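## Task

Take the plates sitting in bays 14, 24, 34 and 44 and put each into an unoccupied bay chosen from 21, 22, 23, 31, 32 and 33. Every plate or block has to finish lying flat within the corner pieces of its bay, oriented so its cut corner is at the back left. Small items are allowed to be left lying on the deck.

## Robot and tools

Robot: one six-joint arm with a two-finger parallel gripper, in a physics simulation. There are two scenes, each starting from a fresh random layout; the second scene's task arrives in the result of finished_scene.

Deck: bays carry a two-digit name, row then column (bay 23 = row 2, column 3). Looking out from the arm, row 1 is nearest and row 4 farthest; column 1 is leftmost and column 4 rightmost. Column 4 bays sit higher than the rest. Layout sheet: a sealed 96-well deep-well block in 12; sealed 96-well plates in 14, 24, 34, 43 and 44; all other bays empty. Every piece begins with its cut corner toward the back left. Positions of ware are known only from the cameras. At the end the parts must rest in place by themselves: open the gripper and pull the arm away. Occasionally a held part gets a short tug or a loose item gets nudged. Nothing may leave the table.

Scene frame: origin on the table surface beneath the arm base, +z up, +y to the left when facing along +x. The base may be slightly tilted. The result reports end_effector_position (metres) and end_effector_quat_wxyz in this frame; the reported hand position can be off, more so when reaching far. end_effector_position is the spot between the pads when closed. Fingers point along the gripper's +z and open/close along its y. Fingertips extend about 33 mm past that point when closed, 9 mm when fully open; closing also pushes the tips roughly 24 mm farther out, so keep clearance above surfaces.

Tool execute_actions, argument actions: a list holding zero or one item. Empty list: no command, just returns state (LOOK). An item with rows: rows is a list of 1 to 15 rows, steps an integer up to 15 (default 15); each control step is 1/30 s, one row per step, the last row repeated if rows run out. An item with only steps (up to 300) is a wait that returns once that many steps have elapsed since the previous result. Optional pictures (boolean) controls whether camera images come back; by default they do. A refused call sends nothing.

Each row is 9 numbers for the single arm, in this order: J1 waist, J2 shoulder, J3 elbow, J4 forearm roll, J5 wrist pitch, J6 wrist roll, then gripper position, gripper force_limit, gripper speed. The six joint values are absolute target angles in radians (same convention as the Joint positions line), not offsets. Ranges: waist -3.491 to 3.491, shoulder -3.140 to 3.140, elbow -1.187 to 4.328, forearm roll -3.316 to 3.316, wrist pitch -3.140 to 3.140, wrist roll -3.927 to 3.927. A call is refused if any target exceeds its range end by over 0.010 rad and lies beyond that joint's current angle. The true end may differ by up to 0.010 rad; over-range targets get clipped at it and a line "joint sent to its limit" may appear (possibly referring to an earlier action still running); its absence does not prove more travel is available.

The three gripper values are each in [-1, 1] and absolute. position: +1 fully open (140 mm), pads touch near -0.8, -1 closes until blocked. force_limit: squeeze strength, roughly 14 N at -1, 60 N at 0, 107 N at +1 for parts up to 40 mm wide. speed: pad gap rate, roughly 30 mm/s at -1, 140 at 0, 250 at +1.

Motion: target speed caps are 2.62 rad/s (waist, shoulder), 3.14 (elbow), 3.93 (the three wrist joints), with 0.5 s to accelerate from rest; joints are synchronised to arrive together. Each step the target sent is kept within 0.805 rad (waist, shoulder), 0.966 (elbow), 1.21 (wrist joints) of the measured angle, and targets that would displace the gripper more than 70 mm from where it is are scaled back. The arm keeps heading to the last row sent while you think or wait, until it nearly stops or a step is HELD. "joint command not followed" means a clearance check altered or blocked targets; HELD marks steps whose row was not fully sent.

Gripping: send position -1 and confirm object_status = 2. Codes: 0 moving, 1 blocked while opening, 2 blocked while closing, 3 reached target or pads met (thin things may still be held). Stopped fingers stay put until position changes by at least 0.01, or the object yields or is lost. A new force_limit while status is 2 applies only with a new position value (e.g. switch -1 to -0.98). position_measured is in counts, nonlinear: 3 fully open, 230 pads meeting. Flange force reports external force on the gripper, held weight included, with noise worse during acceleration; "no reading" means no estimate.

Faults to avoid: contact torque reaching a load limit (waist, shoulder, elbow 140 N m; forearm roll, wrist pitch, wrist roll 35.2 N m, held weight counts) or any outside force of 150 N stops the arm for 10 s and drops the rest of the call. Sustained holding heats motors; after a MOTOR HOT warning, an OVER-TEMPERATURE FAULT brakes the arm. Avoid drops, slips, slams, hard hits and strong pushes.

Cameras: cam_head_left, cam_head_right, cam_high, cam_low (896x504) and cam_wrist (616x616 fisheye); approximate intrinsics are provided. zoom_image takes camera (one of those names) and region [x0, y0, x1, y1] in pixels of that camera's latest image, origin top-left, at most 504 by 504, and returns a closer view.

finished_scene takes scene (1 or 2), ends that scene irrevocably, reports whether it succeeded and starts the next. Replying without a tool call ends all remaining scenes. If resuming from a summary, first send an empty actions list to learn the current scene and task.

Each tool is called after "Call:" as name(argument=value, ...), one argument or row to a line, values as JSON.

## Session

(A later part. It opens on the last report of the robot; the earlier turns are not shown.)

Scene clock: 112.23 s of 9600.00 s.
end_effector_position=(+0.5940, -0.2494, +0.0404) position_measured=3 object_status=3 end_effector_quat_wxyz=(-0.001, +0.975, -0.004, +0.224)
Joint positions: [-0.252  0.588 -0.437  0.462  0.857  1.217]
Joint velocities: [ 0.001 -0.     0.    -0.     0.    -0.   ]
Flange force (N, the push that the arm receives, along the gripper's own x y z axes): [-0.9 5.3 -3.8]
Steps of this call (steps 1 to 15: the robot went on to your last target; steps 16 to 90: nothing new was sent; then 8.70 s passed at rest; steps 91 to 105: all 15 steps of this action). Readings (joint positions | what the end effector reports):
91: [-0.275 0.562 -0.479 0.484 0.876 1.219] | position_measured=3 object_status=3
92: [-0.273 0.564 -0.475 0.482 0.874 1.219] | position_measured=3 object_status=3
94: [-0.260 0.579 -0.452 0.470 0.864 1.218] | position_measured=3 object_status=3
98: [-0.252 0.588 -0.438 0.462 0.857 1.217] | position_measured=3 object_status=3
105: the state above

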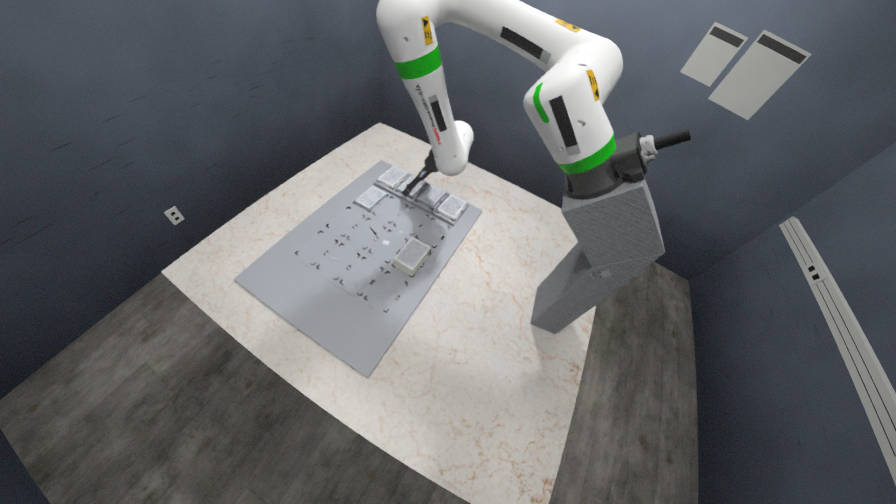

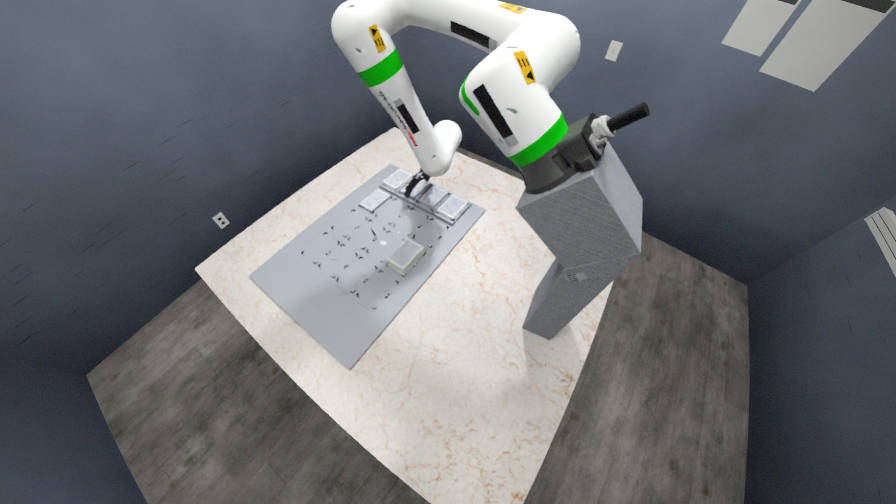

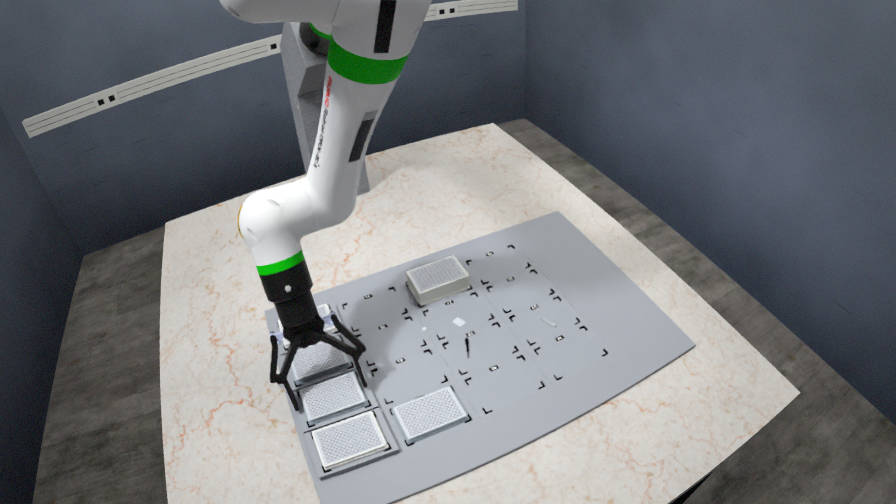

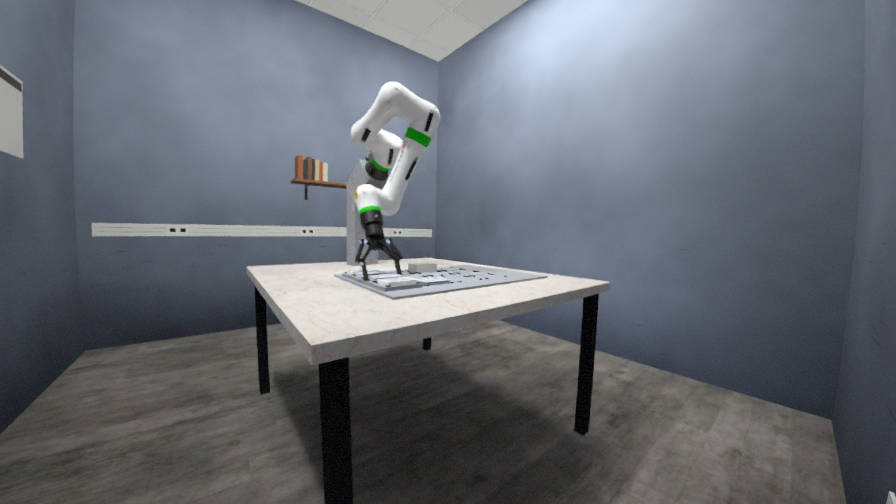

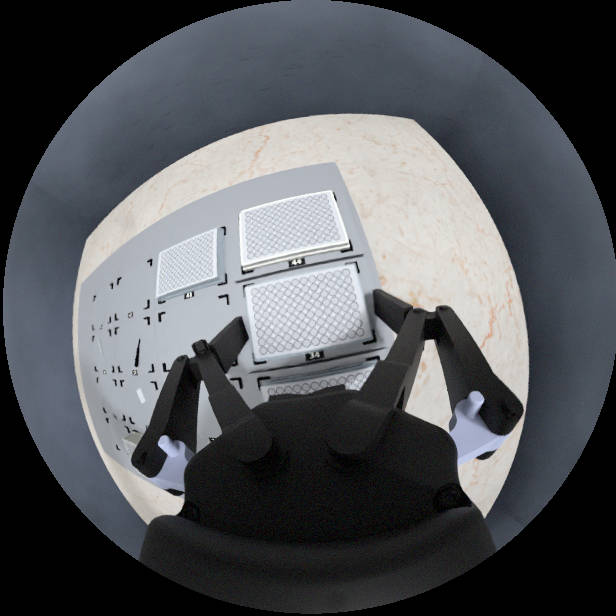

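Call:
execute_actions(
  actions=[
    {"rows":[[-0.2447,0.5965,-0.4247,0.4547,0.8509,1.2185,0.93,0,-1]],"steps":8},
  ],
  pictures=false,
)

Call:
execute_actions(
  actions=[
    {"rows":[[-0.2447,0.5965,-0.4247,0.4547,0.8509,1.2185,-1,0,-1]]},
  ],
)

Call:
zoom_image(
  camera="cam_high",
  region=[280,350,400,440],
)

Scene clock: 132.23 s of 9600.00 s.
end_effector_position=(+0.5995, -0.2504, +0.0393) position_measured=12 object_status=3 end_effector_quat_wxyz=(+0.000, +0.974, -0.005, +0.228)
Joint positions: [-0.248  0.592 -0.426  0.452  0.856  1.218]
Joint velocities: [ 0.001  0.001  0.    -0.    -0.     0.   ]
Flange force (N, the push that the arm receives, along the gripper's own x y z axes): [9.2 2.7 -24.6]
FORCE FAULT: contact force on the arm reached its limit, and the arm stopped for 10 seconds. The contact can be on any part of the arm, not only on its tool. The arm's remaining commands of this call were not run. The arm holds still and accepts commands again. Move the arm away from the contact; if what it grips holds it there, let go first. Pushing or pulling that hard again can fault the arm again.
The stop began at step 97 of this call (marked STOPPED below). From that step on the arm followed nothing that you had sent. 2 steps, steps kept back included, did not run and will not run. Nothing is kept back now, and the robot has no last target.
Steps of this call (steps 1 to 15: the robot went on to your last target; steps 16 to 90: nothing new was sent; then 6.77 s passed at rest; steps 91 to 96: the first 6 steps of this action; steps 97 to 397: the stop). Readings (joint positions | what the end effector reports):
91: [-0.252 0.589 -0.437 0.461 0.857 1.217] | position_measured=3 object_status=0
92: [-0.250 0.591 -0.434 0.459 0.855 1.217] | position_measured=4 object_status=0
94: [-0.247 0.594 -0.427 0.455 0.853 1.218] | position_measured=7 object_status=0
97: [-0.247 0.593 -0.426 0.452 0.855 1.218] | position_measured=11 object_status=0 STOPPED
98: [-0.248 0.593 -0.426 0.452 0.855 1.218] | position_measured=12 object_status=0
397: the state above

Scene clock: 132.27 s of 9600.00 s.
end_effector_position=(+0.5996, -0.2504, +0.0394) position_measured=12 object_status=3 end_effector_quat_wxyz=(+0.000, +0.974, -0.005, +0.228)
Joint positions: [-0.248  0.592 -0.426  0.452  0.856  1.218]
Joint velocities: [ 0.002  0.     0.    -0.    -0.001  0.001]
Flange force (N, the push that the arm receives, along the gripper's own x y z axes): [7.6 3.2 -28.2]
A stop began in an earlier call of the same reply, so what this call sent did not run. Send another action.
Steps of this call (step 1: nothing new was sent). Readings (joint positions | what the end effector reports):
1: the state above

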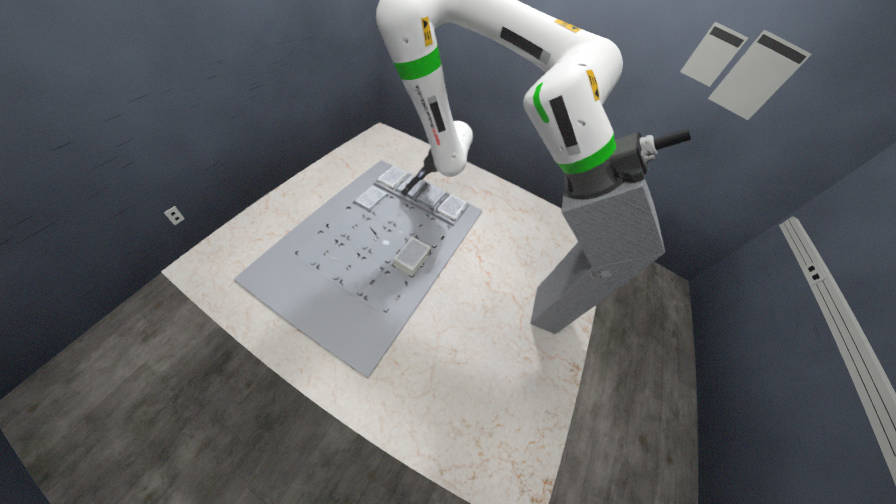

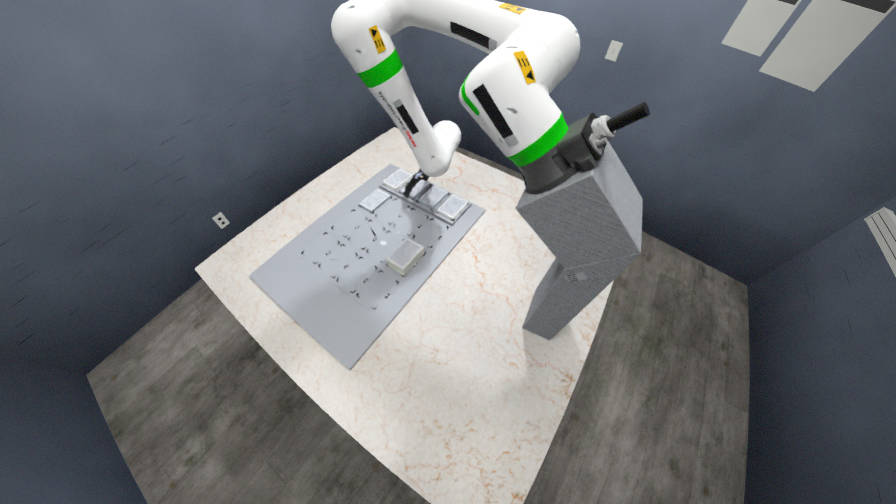

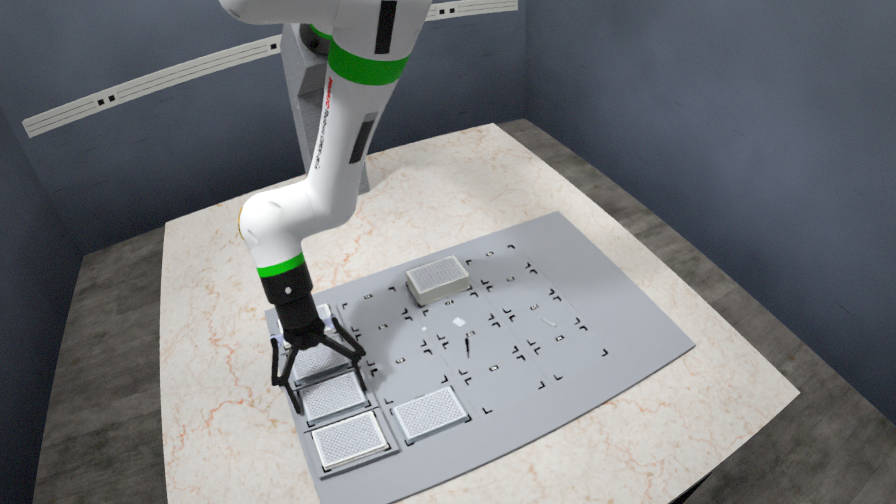

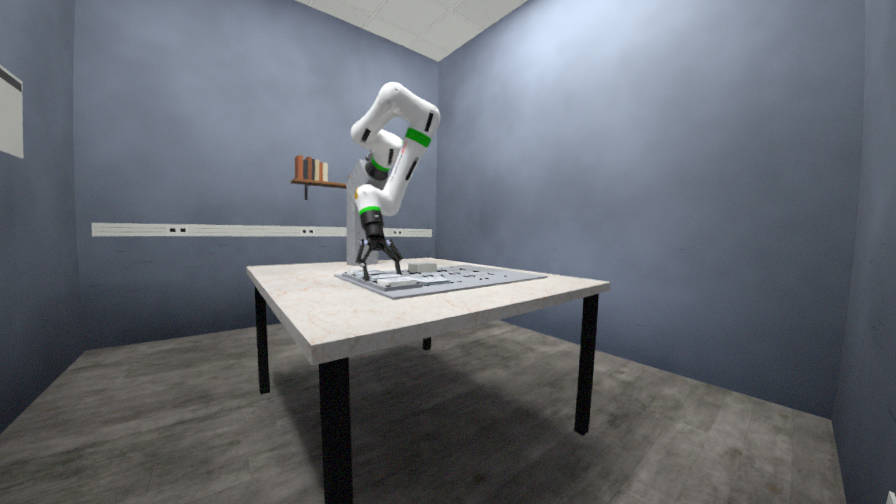

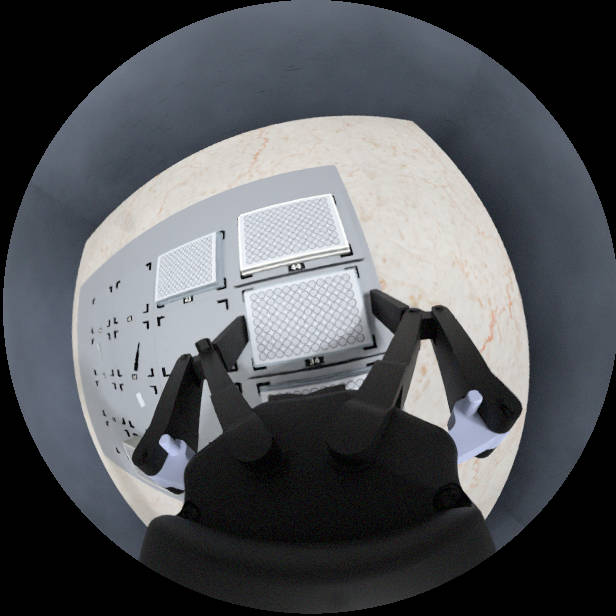

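Region (280, 350, 400, 440) of cam_high's 896x504 image, scaled by 4.200, with more detail than that image has; it fills the top 378 rows of this view, and the rest is white.

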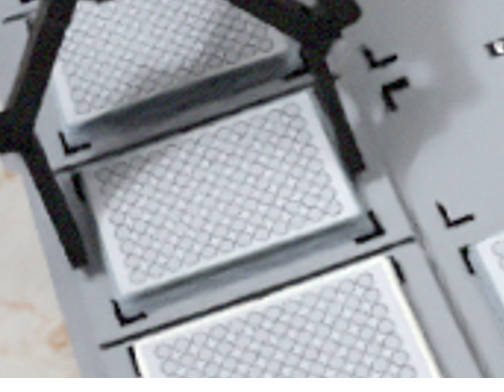

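Call:
execute_actions(
  actions=[
    {"rows":[[-0.2534,0.5718,-0.453,0.464,0.8562,1.2155,0.93,0,-1]],"steps":8},
  ],
  pictures=false,
)

Call:
execute_actions(
  actions=[
    {"rows":[[-0.2534,0.5718,-0.453,0.464,0.8562,1.2155,-1,0.3,-1]]},
  ],
  pictures=false,
)

Call:
execute_actions(
  actions=[
    {"steps":10},
  ],
)

Call:
zoom_image(
  camera="cam_wrist",
  region=[210,200,410,400],
)

Scene clock: 154.20 s of 9600.00 s.
end_effector_position=(+0.5939, -0.2478, +0.0468) position_measured=12 object_status=3 end_effector_quat_wxyz=(-0.001, +0.975, -0.004, +0.224)
Joint positions: [-0.253  0.572 -0.453  0.464  0.856  1.216]
Joint velocities: [-0.001 -0.005 -0.007  0.004  0.001 -0.001]
Flange force (N, the push that the arm receives, along the gripper's own x y z axes): [2.8 -2.6 -1.9]
Steps of this call (steps 1 to 90: nothing new was sent; then 18.67 s passed at rest; steps 91 to 98: all 8 steps of this action). Readings (joint positions | what the end effector reports):
91: [-0.248 0.592 -0.426 0.452 0.856 1.218] | position_measured=12 object_status=3
92: [-0.249 0.589 -0.430 0.453 0.856 1.218] | position_measured=12 object_status=3
94: [-0.252 0.577 -0.446 0.461 0.856 1.216] | position_measured=12 object_status=3
98: the state above

Scene clock: 154.70 s of 9600.00 s.
end_effector_position=(+0.5939, -0.2478, +0.0470) position_measured=34 object_status=0 end_effector_quat_wxyz=(-0.001, +0.975, -0.004, +0.224)
Joint positions: [-0.253  0.572 -0.453  0.464  0.856  1.215]
Joint velocities: [ 0.    -0.001 -0.002  0.     0.    -0.001]
Flange force (N, the push that the arm receives, along the gripper's own x y z axes): [1.5 -5.3 -31.3]
Steps of this call (steps 1 to 15: all 15 steps of this action). Readings (joint positions | what the end effector reports):
1: [-0.253 0.572 -0.453 0.464 0.856 1.216] | position_measured=12 object_status=0
2: [-0.253 0.572 -0.453 0.464 0.856 1.216] | position_measured=13 object_status=0
4: [-0.253 0.572 -0.453 0.464 0.856 1.216] | position_measured=16 object_status=0
8: [-0.253 0.572 -0.453 0.464 0.856 1.216] | position_measured=22 object_status=0
15: the state above

Scene clock: 155.03 s of 9600.00 s.
end_effector_position=(+0.5939, -0.2478, +0.0470) position_measured=40 object_status=2 end_effector_quat_wxyz=(-0.001, +0.975, -0.004, +0.224)
Joint positions: [-0.253  0.572 -0.453  0.464  0.856  1.215]
Joint velocities: [-0.     0.001 -0.     0.    -0.002 -0.   ]
Flange force (N, the push that the arm receives, along the gripper's own x y z axes): [5.6 -15.4 -76.9]
Steps of this call (steps 1 to 10: the robot went on to your last target). Readings (joint positions | what the end effector reports):
1: [-0.253 0.572 -0.453 0.464 0.856 1.215] | position_measured=35 object_status=0
2: [-0.253 0.572 -0.453 0.464 0.856 1.215] | position_measured=37 object_status=0
4: [-0.253 0.572 -0.453 0.464 0.856 1.215] | position_measured=40 object_status=0
8: [-0.253 0.572 -0.453 0.464 0.856 1.215] | position_measured=40 object_status=0
10: the state above

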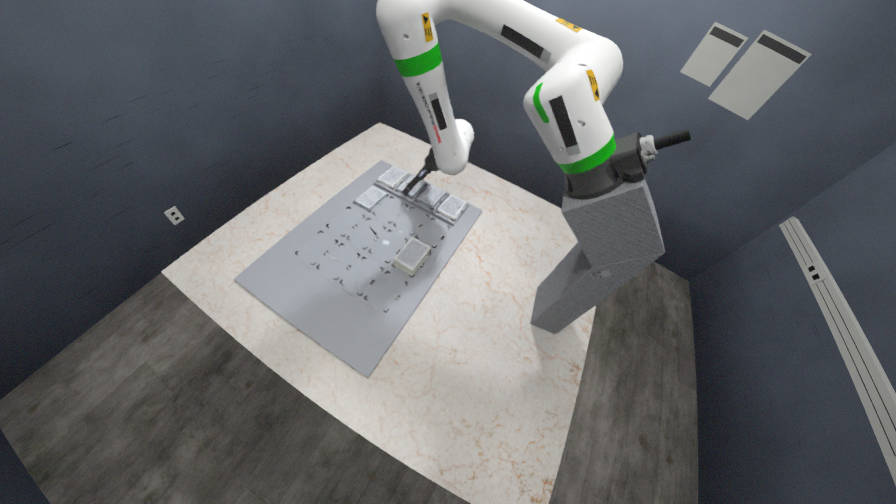

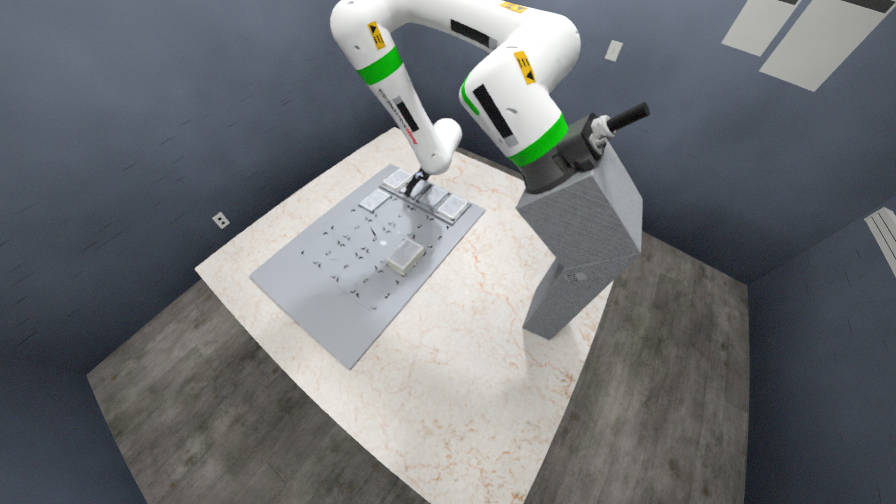

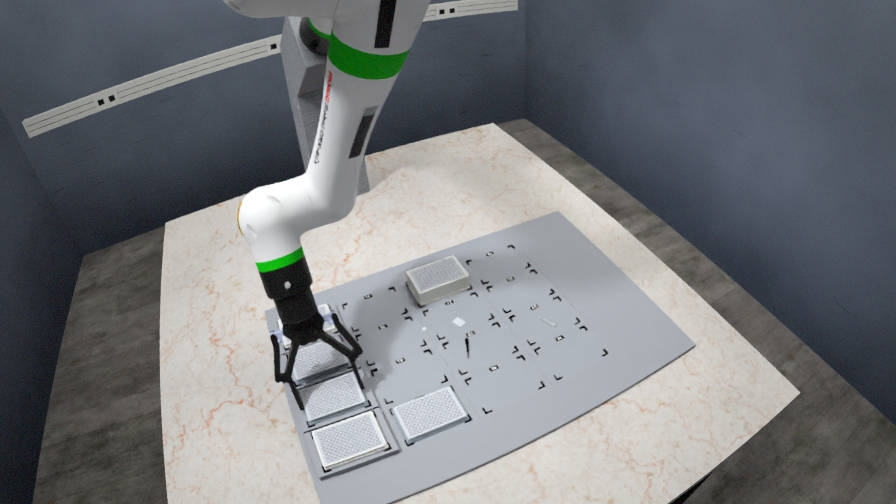

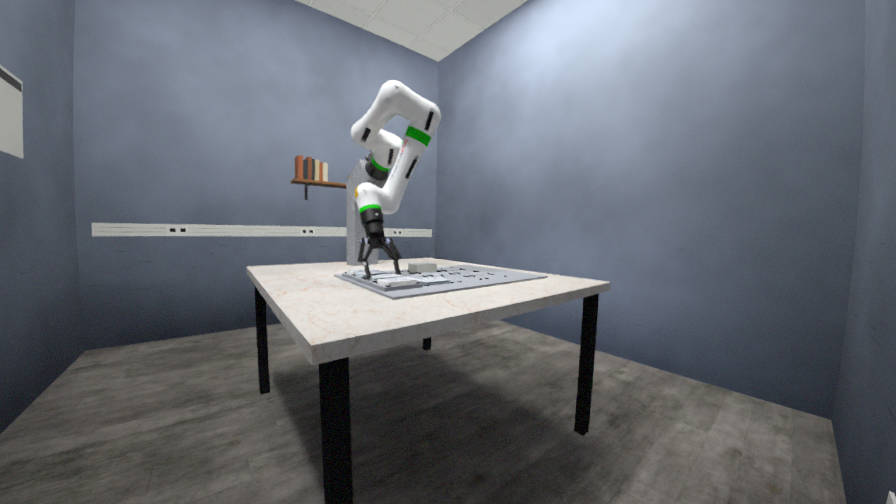

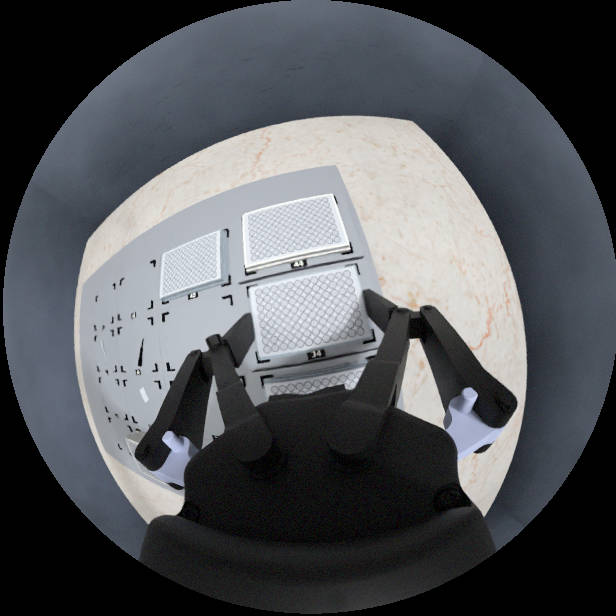

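Region (210, 200, 410, 400) of cam_wrist's 616x616 image, scaled by 2.520, with more detail than that image has.

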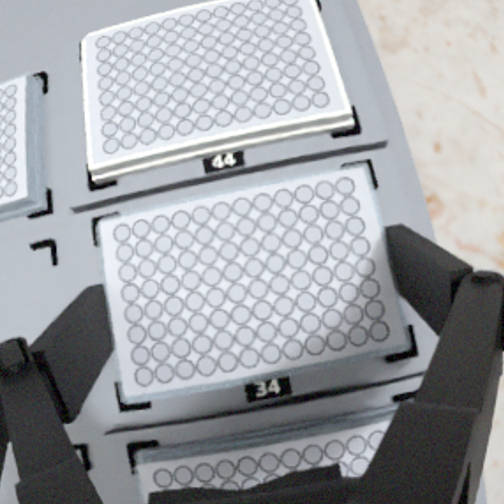

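Squeezing presses down; lift 30 mm.

Call:
execute_actions(
  actions=[
    {"rows":[[-0.2538,0.5707,-0.4541,0.4645,0.8562,1.2152,-1,0.3,-1],[-0.2541,0.5695,-0.4552,0.465,0.8562,1.215,-1,0.3,-1],[-0.2541,0.5695,-0.4552,0.465,0.8562,1.215,-1,0.3,-1],[-0.2549,0.5672,-0.4573,0.466,0.8563,1.2144,-1,0.3,-1],[-0.2549,0.5672,-0.4573,0.466,0.8563,1.2144,-1,0.3,-1],[-0.2564,0.5627,-0.4617,0.4679,0.8564,1.2134,-1,0.3,-1],[-0.2758,0.5032,-0.5179,0.4935,0.858,1.1996,-1,0.3,-1]]},
  ],
  pictures=false,
)

Scene clock: 166.13 s of 9600.00 s.
end_effector_position=(+0.5924, -0.2471, +0.0764) position_measured=42 object_status=2 end_effector_quat_wxyz=(-0.001, +0.975, -0.004, +0.224)
Joint positions: [-0.276  0.504 -0.517  0.493  0.858  1.2  ]
Joint velocities: [-0.001 -0.005 -0.009  0.004  0.    -0.003]
Flange force (N, the push that the arm receives, along the gripper's own x y z axes): [3.7 1.0 -6.0]
Steps of this call (steps 1 to 15: the robot went on to your last target; steps 16 to 90: nothing new was sent; then 7.60 s passed at rest; steps 91 to 105: all 15 steps of this action). Readings (joint positions | what the end effector reports):
91: [-0.253 0.572 -0.453 0.464 0.856 1.215] | position_measured=40 object_status=2
92: [-0.253 0.572 -0.453 0.464 0.856 1.215] | position_measured=40 object_status=2
94: [-0.254 0.570 -0.454 0.464 0.856 1.215] | position_measured=41 object_status=2
98: [-0.257 0.560 -0.464 0.469 0.856 1.213] | position_measured=42 object_status=2
105: the state above

Call:
execute_actions(
  actions=[
    {"rows":[[0.1284,0.3553,-0.5554,-0.0435,0.7003,1.4826,-1,0.3,-1]]},
  ],
  pictures=false,
)

Call:
execute_actions(
  actions=[
    {"rows":[[0.1284,0.3553,-0.5554,-0.0435,0.7003,1.4826,-1,0.3,-1],[0.1284,0.3553,-0.5554,-0.0435,0.7003,1.4826,-1,0.3,-1],[0.1284,0.3553,-0.5554,-0.0435,0.7003,1.4826,-1,0.3,-1],[0.1284,0.3553,-0.5554,-0.0435,0.7003,1.4826,-1,0.3,-1],[0.13,0.4356,-0.492,-0.0453,0.7172,1.4832,-1,0.3,-1]]},
  ],
)

Call:
zoom_image(
  camera="cam_wrist",
  region=[210,200,410,400],
)

Call:
zoom_image(
  camera="cam_high",
  region=[360,310,500,420],
)

Scene clock: 185.23 s of 9600.00 s.
end_effector_position=(+0.5992, -0.1109, +0.0740) position_measured=42 object_status=2 end_effector_quat_wxyz=(+0.002, +0.974, -0.001, +0.228)
Joint positions: [ 0.067  0.378 -0.55   0.039  0.724  1.439]
Joint velocities: [ 0.707 -0.258 -0.065 -0.931 -0.273  0.491]
Flange force (N, the push that the arm receives, along the gripper's own x y z axes): [1.7 -10.4 1.9]
Steps of this call (steps 1 to 15: the robot went on to your last target; steps 16 to 90: nothing new was sent; then 15.60 s passed at rest; steps 91 to 105: all 15 steps of this action). Readings (joint positions | what the end effector reports):
91: [-0.276 0.503 -0.518 0.494 0.858 1.200] | position_measured=42 object_status=2
92: [-0.273 0.502 -0.518 0.490 0.857 1.201] | position_measured=42 object_status=2
94: [-0.249 0.493 -0.520 0.458 0.847 1.219] | position_measured=42 object_status=2
98: [-0.137 0.452 -0.531 0.310 0.804 1.297] | position_measured=42 object_status=2
105: the state above

Scene clock: 185.73 s of 9600.00 s.
end_effector_position=(+0.5946, -0.0836, +0.0452) position_measured=42 object_status=2 end_effector_quat_wxyz=(-0.001, +0.975, -0.004, +0.224)
Joint positions: [ 0.13   0.435 -0.492 -0.045  0.717  1.483]
Joint velocities: [ 0.     0.003  0.004 -0.     0.001  0.   ]
Flange force (N, the push that the arm receives, along the gripper's own x y z axes): [4.9 0.5 -4.8]
Steps of this call (steps 1 to 15: all 15 steps of this action). Readings (joint positions | what the end effector reports):
1: [0.088 0.370 -0.552 0.010 0.716 1.454] | position_measured=42 object_status=2
2: [0.106 0.364 -0.553 -0.013 0.709 1.466] | position_measured=42 object_status=2
4: [0.125 0.357 -0.555 -0.039 0.702 1.480] | position_measured=42 object_status=2
8: [0.129 0.382 -0.533 -0.044 0.708 1.483] | position_measured=42 object_status=2
15: the state above

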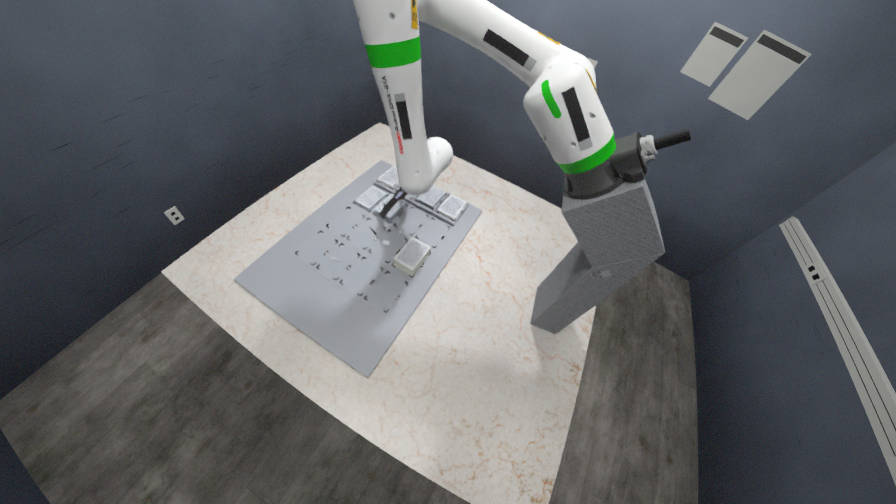

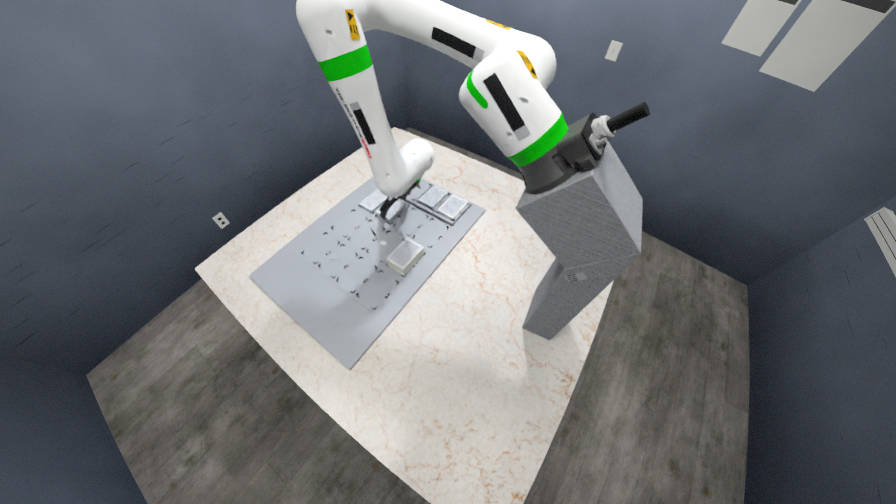

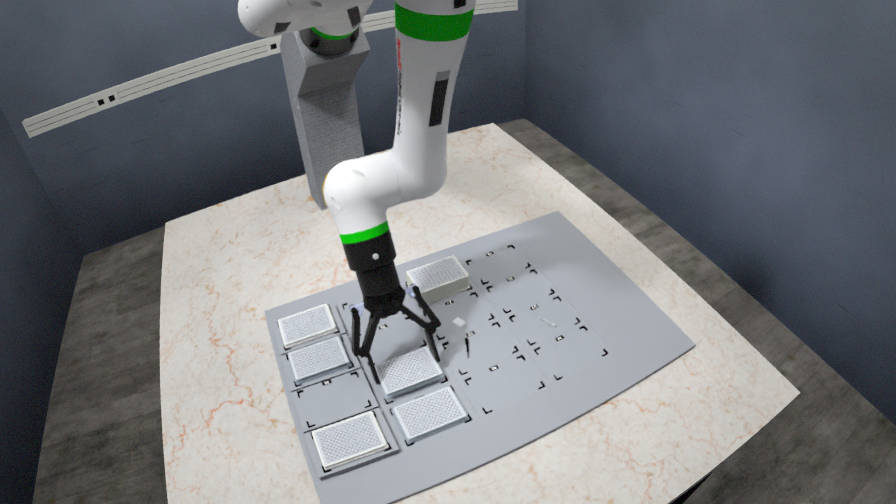

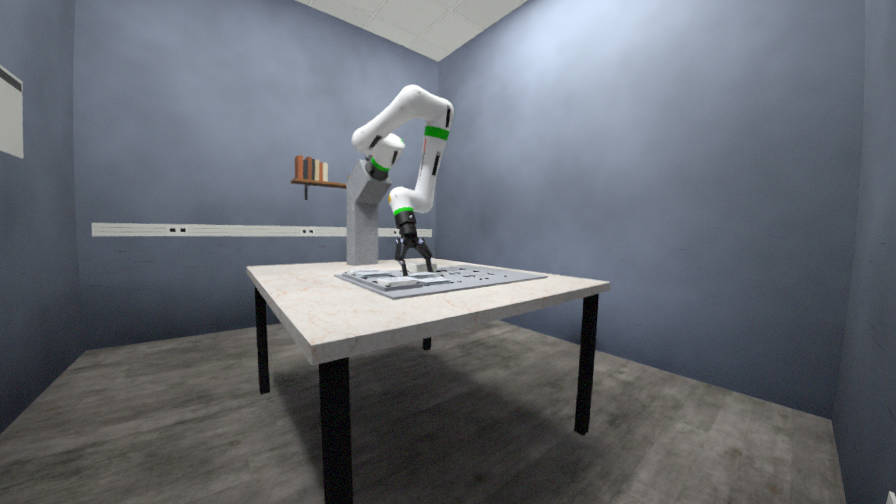

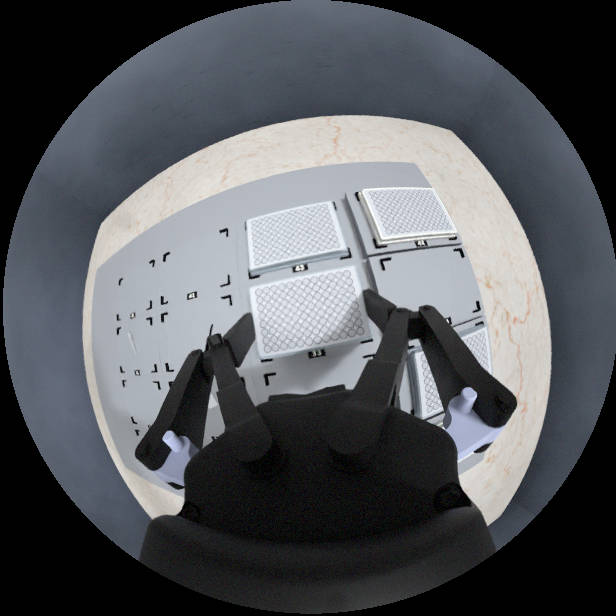

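Region (210, 200, 410, 400) of cam_wrist's 616x616 image, scaled by 2.520, with more detail than that image has.

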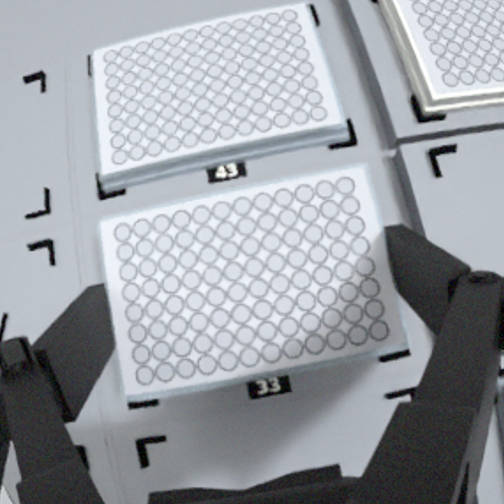

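Region (360, 310, 500, 420) of cam_high's 896x504 image, scaled by 3.600, with more detail than that image has; it fills the top 396 rows of this view, and the rest is white.

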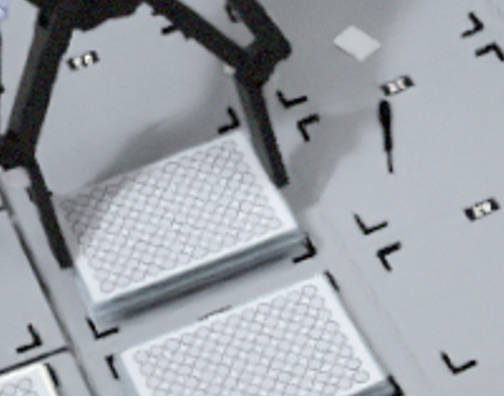

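Call:
execute_actions(
  actions=[
    {"rows":[[0.1302,0.4436,-0.4857,-0.0455,0.7189,1.4833,-1,0.3,-1],[0.1302,0.4436,-0.4857,-0.0455,0.7189,1.4833,-1,0.3,-1],[0.1302,0.4476,-0.4825,-0.0456,0.7197,1.4833,-1,0.3,-1],[0.1303,0.4503,-0.4804,-0.0456,0.7203,1.4833,-1,0.3,-1]],"steps":12},
  ],
)

Call:
zoom_image(
  camera="cam_wrist",
  region=[210,200,410,400],
)

Scene clock: 197.20 s of 9600.00 s.
end_effector_position=(+0.5945, -0.0836, +0.0396) position_measured=42 object_status=2 end_effector_quat_wxyz=(-0.001, +0.975, -0.004, +0.224)
Joint positions: [ 0.13   0.45  -0.48  -0.046  0.72   1.483]
Joint velocities: [-0.001  0.001  0.001  0.001  0.    -0.001]
Flange force (N, the push that the arm receives, along the gripper's own x y z axes): [3.4 0.0 2.3]
Steps of this call (steps 1 to 15: the robot went on to your last target; steps 16 to 90: nothing new was sent; then 8.07 s passed at rest; steps 91 to 102: all 12 steps of this action). Readings (joint positions | what the end effector reports):
91: [0.130 0.436 -0.492 -0.045 0.717 1.483] | position_measured=42 object_status=2
92: [0.130 0.438 -0.490 -0.045 0.718 1.483] | position_measured=42 object_status=2
94: [0.130 0.444 -0.486 -0.045 0.719 1.483] | position_measured=42 object_status=2
98: [0.130 0.450 -0.481 -0.046 0.720 1.483] | position_measured=42 object_status=2
102: the state above

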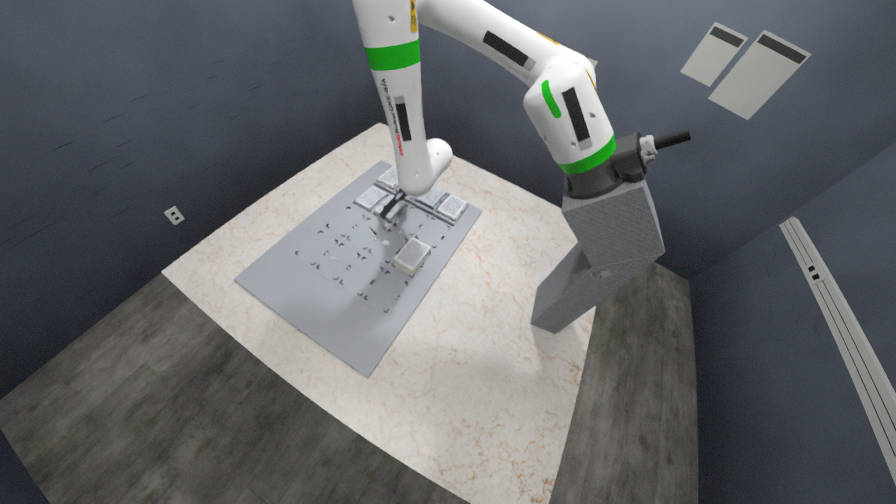

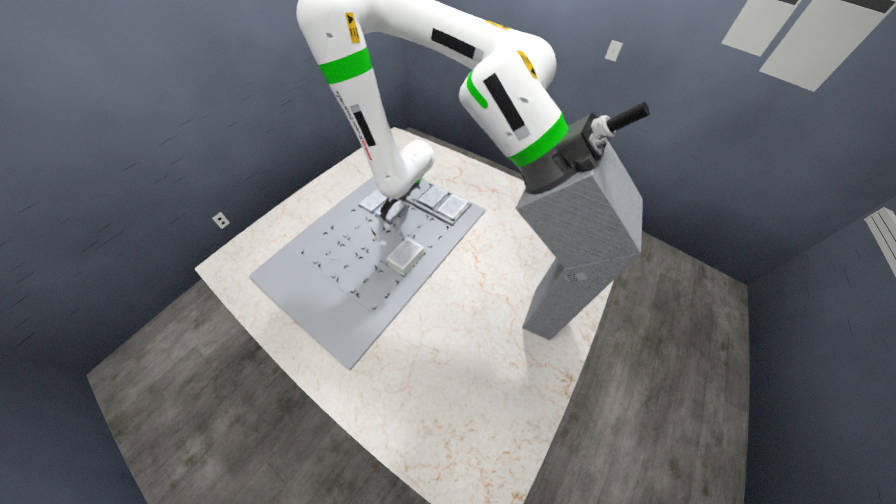

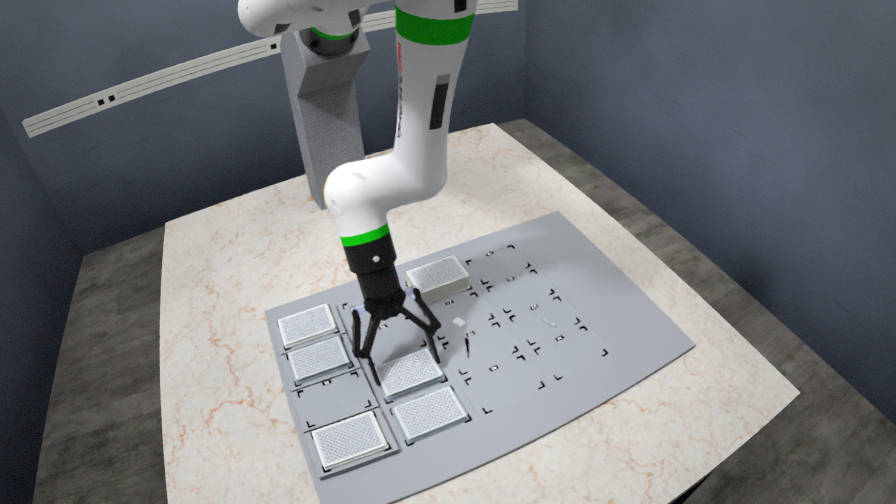

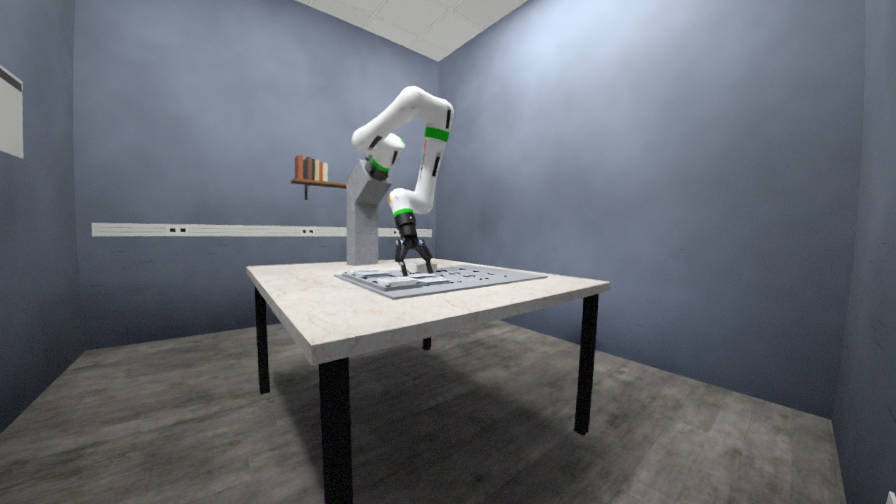

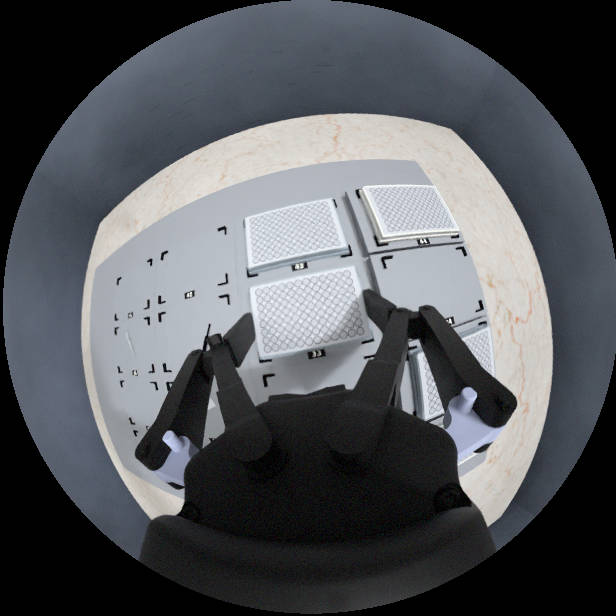

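Region (210, 200, 410, 400) of cam_wrist's 616x616 image, scaled by 2.520, with more detail than that image has.

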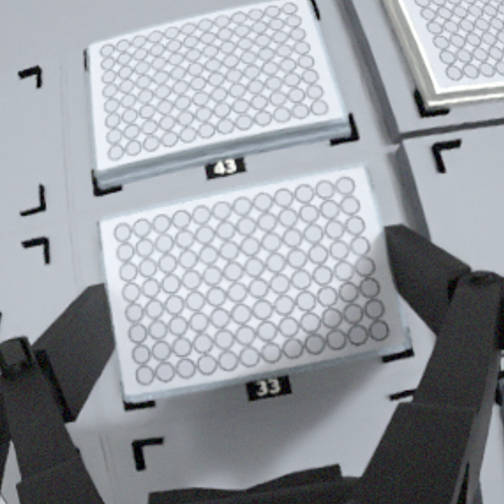

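Call:
execute_actions(
  actions=[
    {"rows":[[0.1305,0.4534,-0.4794,-0.0459,0.7224,1.4834,-1,0.3,-1],[0.1305,0.4534,-0.4794,-0.0459,0.7224,1.4834,-1,0.3,-1],[0.1305,0.4561,-0.4773,-0.0459,0.7229,1.4834,-1,0.3,-1],[0.1305,0.4561,-0.4773,-0.0459,0.7229,1.4834,-1,0.3,-1],[0.1306,0.4587,-0.4752,-0.046,0.7235,1.4834,-1,0.3,-1],[0.1306,0.4587,-0.4752,-0.046,0.7235,1.4834,-1,0.3,-1],[0.1307,0.4614,-0.473,-0.046,0.724,1.4834,-1,0.3,-1]]},
  ],
  pictures=false,
)

Scene clock: 206.50 s of 9600.00 s.
end_effector_position=(+0.5939, -0.0836, +0.0355) position_measured=42 object_status=2 end_effector_quat_wxyz=(-0.001, +0.975, -0.004, +0.224)
Joint positions: [ 0.131  0.461 -0.473 -0.046  0.724  1.483]
Joint velocities: [-0.002  0.     0.     0.001 -0.001  0.001]
Flange force (N, the push that the arm receives, along the gripper's own x y z axes): [3.1 2.3 -0.1]
Steps of this call (steps 1 to 15: the robot went on to your last target; steps 16 to 90: nothing new was sent; then 5.80 s passed at rest; steps 91 to 105: all 15 steps of this action). Readings (joint positions | what the end effector reports):
91: [0.130 0.450 -0.480 -0.046 0.720 1.483] | position_measured=42 object_status=2
92: [0.130 0.451 -0.480 -0.046 0.721 1.483] | position_measured=42 object_status=2
94: [0.130 0.454 -0.479 -0.046 0.722 1.483] | position_measured=42 object_status=2
98: [0.131 0.459 -0.475 -0.046 0.724 1.483] | position_measured=42 object_status=2
105: the state above


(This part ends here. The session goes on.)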